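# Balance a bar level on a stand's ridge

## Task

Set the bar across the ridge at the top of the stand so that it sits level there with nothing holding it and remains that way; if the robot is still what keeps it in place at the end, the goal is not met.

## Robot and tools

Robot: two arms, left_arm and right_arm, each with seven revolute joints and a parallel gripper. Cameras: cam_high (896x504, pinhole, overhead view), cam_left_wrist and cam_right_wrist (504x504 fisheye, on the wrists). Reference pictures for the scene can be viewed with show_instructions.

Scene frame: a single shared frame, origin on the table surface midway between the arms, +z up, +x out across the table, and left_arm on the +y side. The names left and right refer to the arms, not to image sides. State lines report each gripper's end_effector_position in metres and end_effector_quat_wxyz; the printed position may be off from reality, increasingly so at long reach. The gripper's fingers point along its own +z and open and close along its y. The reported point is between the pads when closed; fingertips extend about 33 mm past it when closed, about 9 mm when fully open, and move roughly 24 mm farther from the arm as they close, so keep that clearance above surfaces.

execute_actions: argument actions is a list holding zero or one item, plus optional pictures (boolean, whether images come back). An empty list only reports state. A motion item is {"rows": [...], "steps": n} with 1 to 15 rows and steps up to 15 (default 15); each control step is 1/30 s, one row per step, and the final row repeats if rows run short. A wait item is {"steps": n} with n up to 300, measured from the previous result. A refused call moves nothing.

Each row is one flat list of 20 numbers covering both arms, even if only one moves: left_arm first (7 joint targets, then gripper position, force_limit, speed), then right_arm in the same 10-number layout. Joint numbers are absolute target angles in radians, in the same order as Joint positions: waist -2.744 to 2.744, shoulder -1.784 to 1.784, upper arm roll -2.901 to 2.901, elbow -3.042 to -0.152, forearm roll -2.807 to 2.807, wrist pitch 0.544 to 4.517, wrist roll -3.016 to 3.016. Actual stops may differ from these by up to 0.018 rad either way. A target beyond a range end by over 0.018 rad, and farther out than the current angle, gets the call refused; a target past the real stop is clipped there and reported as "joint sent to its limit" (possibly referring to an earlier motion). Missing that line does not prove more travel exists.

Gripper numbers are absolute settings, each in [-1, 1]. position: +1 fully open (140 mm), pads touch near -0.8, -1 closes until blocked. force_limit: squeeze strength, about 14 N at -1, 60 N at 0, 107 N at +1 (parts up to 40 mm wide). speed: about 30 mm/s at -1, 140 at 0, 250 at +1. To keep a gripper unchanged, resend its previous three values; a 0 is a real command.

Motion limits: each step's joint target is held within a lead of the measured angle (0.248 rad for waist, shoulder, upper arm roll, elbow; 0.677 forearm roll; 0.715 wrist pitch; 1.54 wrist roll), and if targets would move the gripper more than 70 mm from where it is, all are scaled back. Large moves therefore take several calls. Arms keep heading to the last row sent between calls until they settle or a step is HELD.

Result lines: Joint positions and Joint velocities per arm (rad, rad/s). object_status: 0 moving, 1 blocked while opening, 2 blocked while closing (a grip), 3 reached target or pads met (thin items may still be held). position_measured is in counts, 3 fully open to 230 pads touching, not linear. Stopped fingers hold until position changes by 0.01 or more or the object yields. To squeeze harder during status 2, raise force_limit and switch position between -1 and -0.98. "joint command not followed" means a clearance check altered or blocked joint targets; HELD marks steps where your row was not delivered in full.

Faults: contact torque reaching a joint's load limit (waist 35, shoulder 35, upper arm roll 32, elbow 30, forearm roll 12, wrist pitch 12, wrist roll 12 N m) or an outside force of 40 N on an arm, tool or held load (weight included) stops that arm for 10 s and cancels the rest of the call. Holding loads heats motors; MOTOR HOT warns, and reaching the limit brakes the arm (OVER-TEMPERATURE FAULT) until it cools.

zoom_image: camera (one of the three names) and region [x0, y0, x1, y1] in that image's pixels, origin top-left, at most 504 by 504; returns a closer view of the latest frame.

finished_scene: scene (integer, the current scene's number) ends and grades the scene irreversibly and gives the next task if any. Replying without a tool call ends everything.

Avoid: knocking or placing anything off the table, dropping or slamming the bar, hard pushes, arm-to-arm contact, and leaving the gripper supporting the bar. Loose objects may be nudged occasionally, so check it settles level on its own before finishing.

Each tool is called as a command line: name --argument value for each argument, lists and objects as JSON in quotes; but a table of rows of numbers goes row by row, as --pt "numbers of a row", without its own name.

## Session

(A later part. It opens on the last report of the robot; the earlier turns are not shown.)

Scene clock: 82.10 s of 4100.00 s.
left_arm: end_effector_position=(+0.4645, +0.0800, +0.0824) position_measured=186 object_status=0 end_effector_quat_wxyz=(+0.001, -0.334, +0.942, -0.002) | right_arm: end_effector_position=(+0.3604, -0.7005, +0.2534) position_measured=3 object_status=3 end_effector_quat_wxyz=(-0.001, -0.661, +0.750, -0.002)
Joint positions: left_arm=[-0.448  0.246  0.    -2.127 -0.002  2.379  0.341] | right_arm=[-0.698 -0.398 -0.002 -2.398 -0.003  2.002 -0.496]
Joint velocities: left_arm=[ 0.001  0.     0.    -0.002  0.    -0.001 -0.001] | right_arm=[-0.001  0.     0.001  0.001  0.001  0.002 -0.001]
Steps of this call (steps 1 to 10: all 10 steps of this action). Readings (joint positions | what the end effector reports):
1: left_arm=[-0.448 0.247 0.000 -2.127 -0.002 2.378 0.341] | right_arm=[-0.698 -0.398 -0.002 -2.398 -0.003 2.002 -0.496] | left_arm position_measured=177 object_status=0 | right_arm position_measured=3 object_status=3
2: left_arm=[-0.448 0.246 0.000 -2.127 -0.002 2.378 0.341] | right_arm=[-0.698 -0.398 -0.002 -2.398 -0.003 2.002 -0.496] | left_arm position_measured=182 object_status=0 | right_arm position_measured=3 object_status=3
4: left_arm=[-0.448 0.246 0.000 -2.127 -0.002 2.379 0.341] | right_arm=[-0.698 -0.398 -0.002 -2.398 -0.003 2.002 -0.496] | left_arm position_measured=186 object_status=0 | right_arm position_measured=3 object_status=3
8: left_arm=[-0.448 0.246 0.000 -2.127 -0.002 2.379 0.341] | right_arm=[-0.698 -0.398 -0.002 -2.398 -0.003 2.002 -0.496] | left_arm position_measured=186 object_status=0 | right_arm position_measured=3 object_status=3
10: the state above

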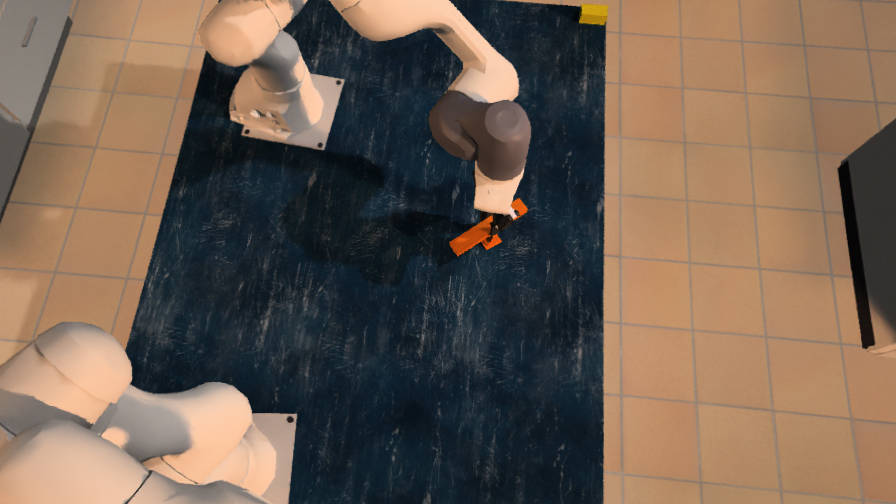

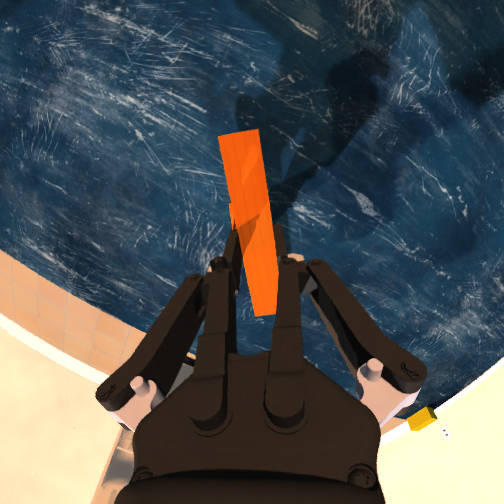

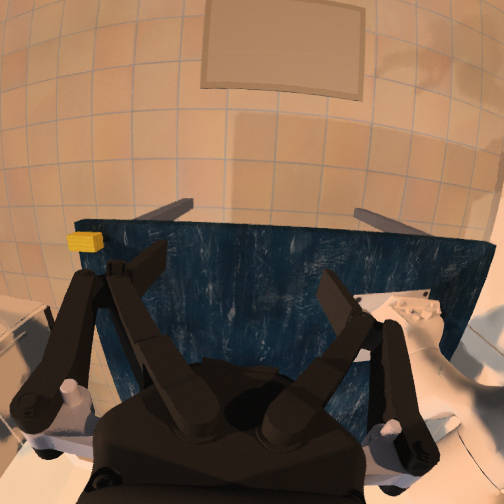

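execute_actions --actions '[{"rows":[[-0.446,0.248,0,-2.128,0,2.381,0.344,0.3,0,-0.5,-0.7,-0.4,0,-2.4,0,2.0,-0.5,1,0,0]]}]' --pictures false

execute_actions --actions '[{"steps":45}]'

Scene clock: 86.30 s of 4100.00 s.
left_arm: end_effector_position=(+0.4644, +0.0801, +0.0821) position_measured=123 object_status=0 end_effector_quat_wxyz=(+0.001, -0.334, +0.942, -0.002) | right_arm: end_effector_position=(+0.3604, -0.7005, +0.2534) position_measured=3 object_status=3 end_effector_quat_wxyz=(-0.001, -0.661, +0.750, -0.002)
Joint positions: left_arm=[-0.448  0.247  0.    -2.127 -0.002  2.379  0.341] | right_arm=[-0.698 -0.398 -0.002 -2.398 -0.003  2.002 -0.496]
Joint velocities: left_arm=[-0.002  0.    -0.     0.     0.001  0.    -0.002] | right_arm=[ 0.    -0.002 -0.001  0.001  0.001  0.001  0.   ]
Steps of this call (steps 1 to 15: the robot went on to your last target; steps 16 to 90: nothing new was sent; then 0.70 s passed at rest; steps 91 to 105: all 15 steps of this action). Readings (joint positions | what the end effector reports):
91: left_arm=[-0.448 0.246 0.000 -2.127 -0.002 2.379 0.341] | right_arm=[-0.698 -0.398 -0.002 -2.398 -0.003 2.002 -0.496] | left_arm position_measured=186 object_status=0 | right_arm position_measured=3 object_status=3
92: left_arm=[-0.448 0.246 0.000 -2.127 -0.002 2.379 0.341] | right_arm=[-0.698 -0.398 -0.002 -2.398 -0.003 2.002 -0.496] | left_arm position_measured=186 object_status=0 | right_arm position_measured=3 object_status=3
94: left_arm=[-0.448 0.247 0.000 -2.127 -0.002 2.379 0.341] | right_arm=[-0.698 -0.398 -0.002 -2.398 -0.003 2.002 -0.496] | left_arm position_measured=173 object_status=0 | right_arm position_measured=3 object_status=3
98: left_arm=[-0.448 0.247 0.000 -2.127 -0.002 2.379 0.341] | right_arm=[-0.698 -0.398 -0.002 -2.398 -0.003 2.002 -0.496] | left_arm position_measured=155 object_status=0 | right_arm position_measured=3 object_status=3
105: the state above

Scene clock: 87.80 s of 4100.00 s.
left_arm: end_effector_position=(+0.4644, +0.0801, +0.0820) position_measured=91 object_status=3 end_effector_quat_wxyz=(+0.001, -0.334, +0.942, -0.002) | right_arm: end_effector_position=(+0.3604, -0.7005, +0.2534) position_measured=3 object_status=3 end_effector_quat_wxyz=(-0.001, -0.661, +0.750, -0.002)
Joint positions: left_arm=[-0.448  0.247  0.    -2.127 -0.002  2.379  0.341] | right_arm=[-0.698 -0.398 -0.002 -2.398 -0.003  2.002 -0.496]
Joint velocities: left_arm=[ 0.001  0.001 -0.001  0.    -0.    -0.001 -0.   ] | right_arm=[ 0.002 -0.    -0.     0.     0.001 -0.     0.001]
Steps of this call (steps 1 to 15: the robot went on to your last target; steps 16 to 45: nothing new was sent). Readings (joint positions | what the end effector reports):
1: left_arm=[-0.448 0.247 0.000 -2.127 -0.002 2.379 0.341] | right_arm=[-0.698 -0.398 -0.002 -2.398 -0.003 2.002 -0.496] | left_arm position_measured=118 object_status=0 | right_arm position_measured=3 object_status=3
2: left_arm=[-0.448 0.247 0.000 -2.127 -0.002 2.379 0.341] | right_arm=[-0.698 -0.398 -0.002 -2.398 -0.003 2.002 -0.496] | left_arm position_measured=113 object_status=0 | right_arm position_measured=3 object_status=3
4: left_arm=[-0.448 0.247 0.000 -2.127 -0.002 2.379 0.341] | right_arm=[-0.698 -0.398 -0.002 -2.398 -0.003 2.002 -0.496] | left_arm position_measured=104 object_status=0 | right_arm position_measured=3 object_status=3
8: left_arm=[-0.448 0.247 0.000 -2.127 -0.002 2.379 0.341] | right_arm=[-0.698 -0.398 -0.002 -2.398 -0.003 2.002 -0.496] | left_arm position_measured=91 object_status=0 | right_arm position_measured=3 object_status=3
45: the state above
All arms were judged still, so your last target was given up. Only a new action makes them travel on or press farther. Fingers that are still opening or closing keep moving.

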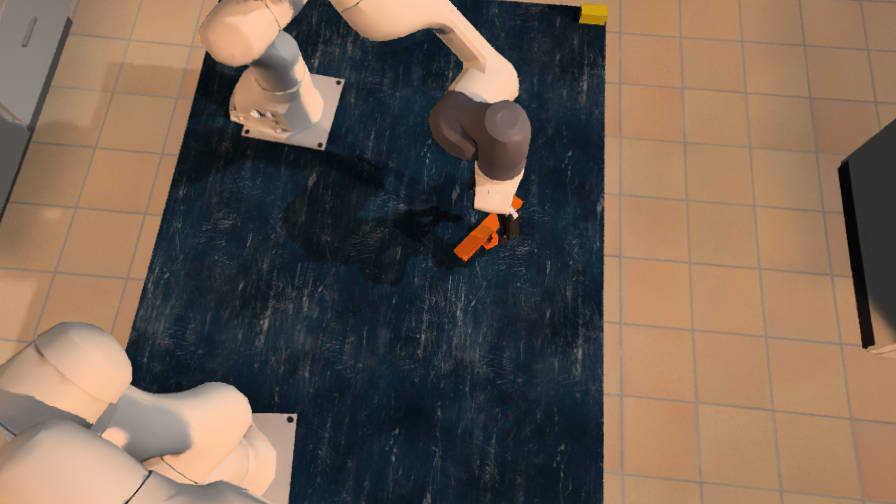

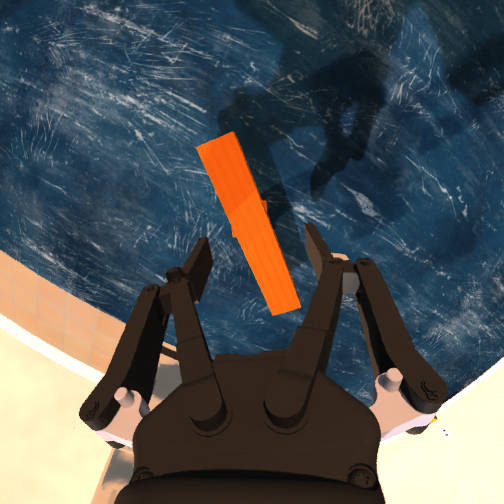

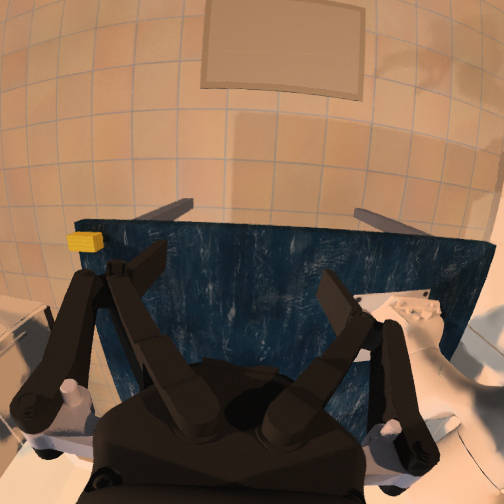

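execute_actions --actions '[]'

Scene clock: 94.10 s of 4100.00 s.
left_arm: end_effector_position=(+0.4644, +0.0801, +0.0820) position_measured=91 object_status=3 end_effector_quat_wxyz=(+0.001, -0.334, +0.942, -0.002) | right_arm: end_effector_position=(+0.3604, -0.7005, +0.2534) position_measured=3 object_status=3 end_effector_quat_wxyz=(-0.001, -0.661, +0.750, -0.002)
Joint positions: left_arm=[-0.448  0.247  0.    -2.127 -0.002  2.379  0.341] | right_arm=[-0.698 -0.398 -0.002 -2.398 -0.003  2.002 -0.496]
Joint velocities: left_arm=[-0.     0.    -0.    -0.001  0.     0.     0.001] | right_arm=[-0.001 -0.001 -0.001  0.    -0.002 -0.     0.001]
Steps of this call (steps 1 to 90: nothing new was sent; then 3.30 s passed at rest). Readings (joint positions | what the end effector reports):
1: left_arm=[-0.448 0.247 0.000 -2.127 -0.002 2.379 0.341] | right_arm=[-0.698 -0.398 -0.002 -2.398 -0.003 2.002 -0.496] | left_arm position_measured=91 object_status=3 | right_arm position_measured=3 object_status=3
2: left_arm=[-0.448 0.247 0.000 -2.127 -0.002 2.379 0.341] | right_arm=[-0.698 -0.398 -0.002 -2.398 -0.003 2.002 -0.496] | left_arm position_measured=91 object_status=3 | right_arm position_measured=3 object_status=3
4: left_arm=[-0.448 0.247 0.000 -2.127 -0.002 2.379 0.341] | right_arm=[-0.698 -0.398 -0.002 -2.398 -0.003 2.002 -0.496] | left_arm position_measured=91 object_status=3 | right_arm position_measured=3 object_status=3
8: left_arm=[-0.448 0.247 0.000 -2.127 -0.002 2.379 0.341] | right_arm=[-0.698 -0.398 -0.002 -2.398 -0.003 2.002 -0.496] | left_arm position_measured=91 object_status=3 | right_arm position_measured=3 object_status=3
90: the state above

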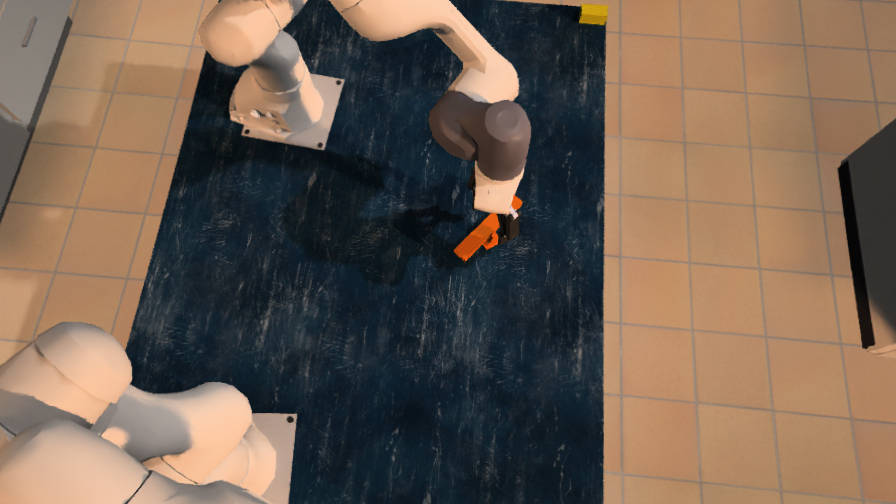

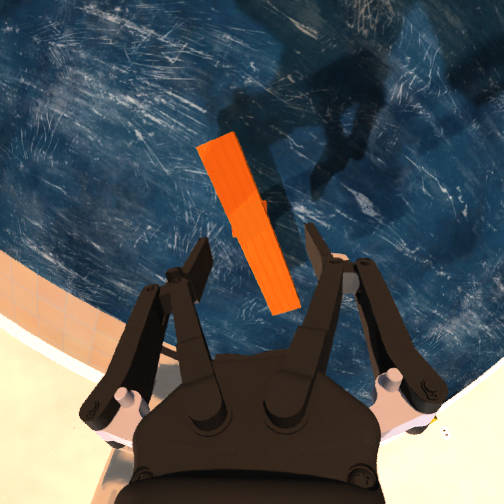

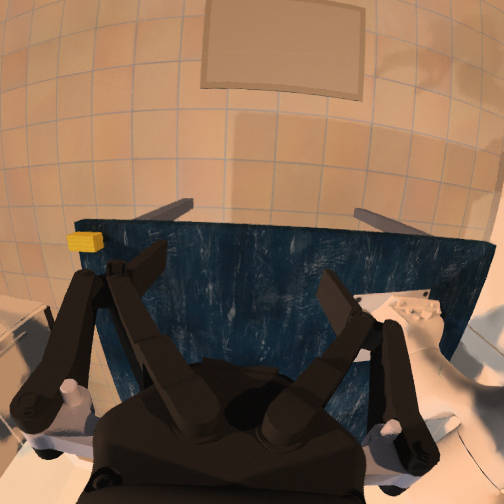

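execute_actions --actions '[{"rows":[[-0.15,0.05,0,-2.07,0,2.125,0.344,1,0,0,-0.7,-0.4,0,-2.4,0,2.0,-0.5,1,0,0]]}]'

execute_actions --actions '[{"steps":40}]'

zoom_image --camera "cam_high" --region '[400,150,600,300]'

Scene clock: 97.23 s of 4100.00 s.
left_arm: end_effector_position=(+0.5314, +0.2422, +0.2034) position_measured=3 object_status=0 end_effector_quat_wxyz=(+0.018, -0.475, +0.880, -0.017) | right_arm: end_effector_position=(+0.3604, -0.7005, +0.2534) position_measured=3 object_status=3 end_effector_quat_wxyz=(-0.001, -0.661, +0.750, -0.002)
Joint positions: left_arm=[-0.149  0.046  0.009 -2.068 -0.002  2.163  0.341] | right_arm=[-0.698 -0.398 -0.002 -2.398 -0.003  2.002 -0.496]
Joint velocities: left_arm=[ 0.017  0.006 -0.036 -0.     0.    -0.206  0.001] | right_arm=[-0.    -0.001 -0.001  0.    -0.     0.    -0.   ]
Steps of this call (steps 1 to 79: nothing new was sent; steps 80 to 94: all 15 steps of this action). Readings (joint positions | what the end effector reports):
80: left_arm=[-0.434 0.241 -0.009 -2.127 -0.002 2.364 0.341] | right_arm=[-0.698 -0.398 -0.002 -2.398 -0.003 2.002 -0.496] | left_arm position_measured=91 object_status=0 | right_arm position_measured=3 object_status=3
81: left_arm=[-0.412 0.225 -0.015 -2.125 -0.002 2.347 0.341] | right_arm=[-0.698 -0.398 -0.002 -2.398 -0.003 2.002 -0.496] | left_arm position_measured=86 object_status=0 | right_arm position_measured=3 object_status=3
83: left_arm=[-0.359 0.188 -0.016 -2.115 -0.002 2.319 0.341] | right_arm=[-0.698 -0.398 -0.002 -2.398 -0.003 2.002 -0.496] | left_arm position_measured=70 object_status=0 | right_arm position_measured=3 object_status=3
87: left_arm=[-0.246 0.113 -0.008 -2.091 -0.002 2.255 0.341] | right_arm=[-0.698 -0.398 -0.002 -2.398 -0.003 2.002 -0.496] | left_arm position_measured=40 object_status=0 | right_arm position_measured=3 object_status=3
94: the state above

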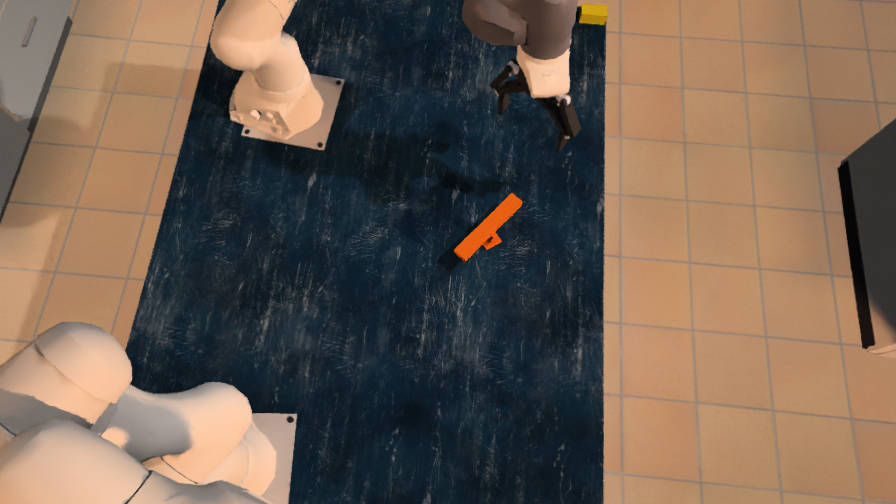

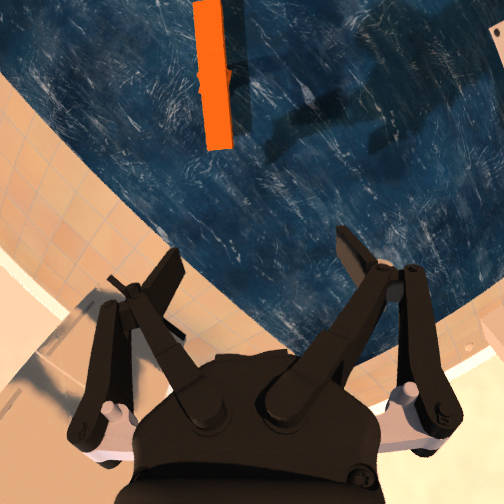

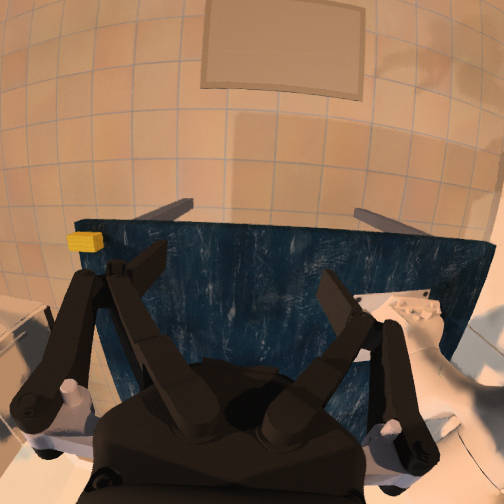

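Scene clock: 98.57 s of 4100.00 s.
left_arm: end_effector_position=(+0.5193, +0.2405, +0.1981) position_measured=3 object_status=3 end_effector_quat_wxyz=(+0.004, -0.471, +0.882, -0.004) | right_arm: end_effector_position=(+0.3604, -0.7005, +0.2534) position_measured=3 object_status=3 end_effector_quat_wxyz=(-0.001, -0.661, +0.750, -0.002)
Joint positions: left_arm=[-0.149  0.049  0.001 -2.068 -0.002  2.129  0.341] | right_arm=[-0.698 -0.398 -0.002 -2.398 -0.003  2.002 -0.496]
Joint velocities: left_arm=[ 0.001  0.001 -0.001 -0.001 -0.001  0.     0.002] | right_arm=[-0.     0.001 -0.     0.    -0.    -0.002 -0.001]
Steps of this call (steps 1 to 30: the robot went on to your last target; steps 31 to 40: nothing new was sent). Readings (joint positions | what the end effector reports):
1: left_arm=[-0.149 0.046 0.008 -2.068 -0.002 2.157 0.341] | right_arm=[-0.698 -0.398 -0.002 -2.398 -0.003 2.002 -0.496] | left_arm position_measured=3 object_status=0 | right_arm position_measured=3 object_status=3
2: left_arm=[-0.149 0.047 0.005 -2.068 -0.002 2.152 0.341] | right_arm=[-0.698 -0.398 -0.002 -2.398 -0.003 2.002 -0.496] | left_arm position_measured=3 object_status=0 | right_arm position_measured=3 object_status=3
4: left_arm=[-0.149 0.048 0.002 -2.068 -0.002 2.144 0.341] | right_arm=[-0.698 -0.398 -0.002 -2.398 -0.003 2.002 -0.496] | left_arm position_measured=3 object_status=3 | right_arm position_measured=3 object_status=3
8: left_arm=[-0.149 0.049 0.001 -2.068 -0.002 2.136 0.341] | right_arm=[-0.698 -0.398 -0.002 -2.398 -0.003 2.002 -0.496] | left_arm position_measured=3 object_status=3 | right_arm position_measured=3 object_status=3
40: the state above
All arms were judged still, so your last target was given up. Only a new action makes them travel on or press farther. Fingers that are still opening or closing keep moving.

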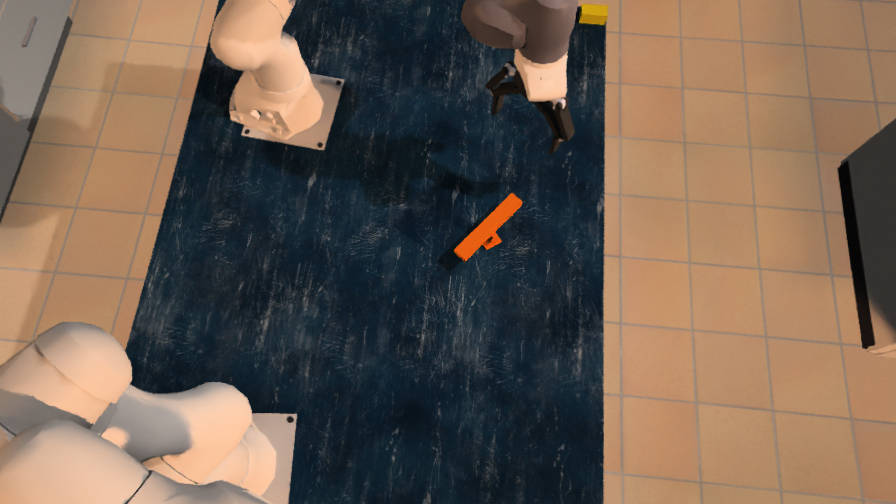

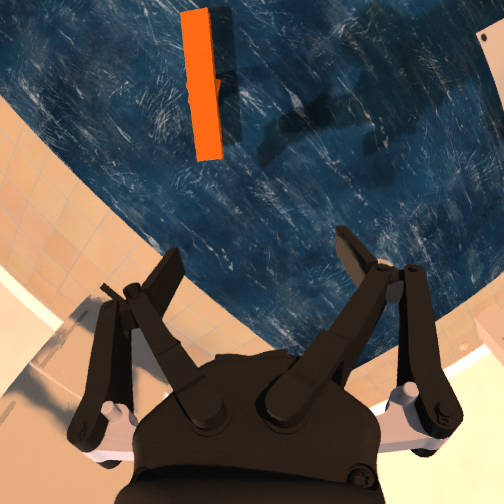

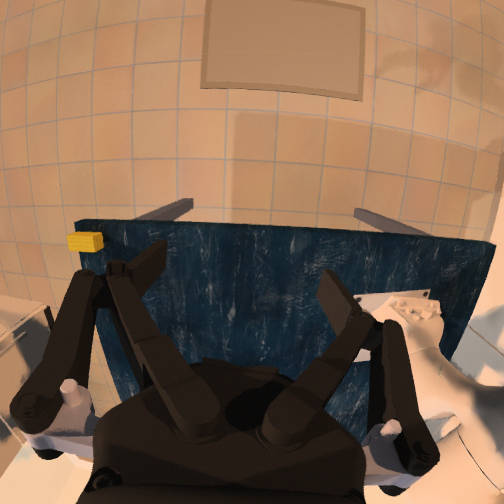

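Region (400, 150, 600, 300) of cam_high's 896x504 image, scaled by 2.520, with more detail than that image has; it fills the top 378 rows of this view, and the rest is white.

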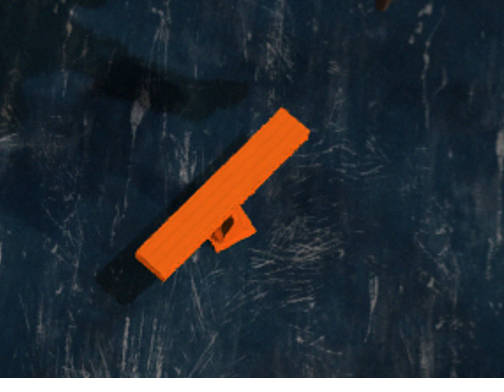

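The shadow runs parallel to the bar and is detached at both ends, so the bar is level.

finished_scene --scene 2

The scene is finished: the task was done.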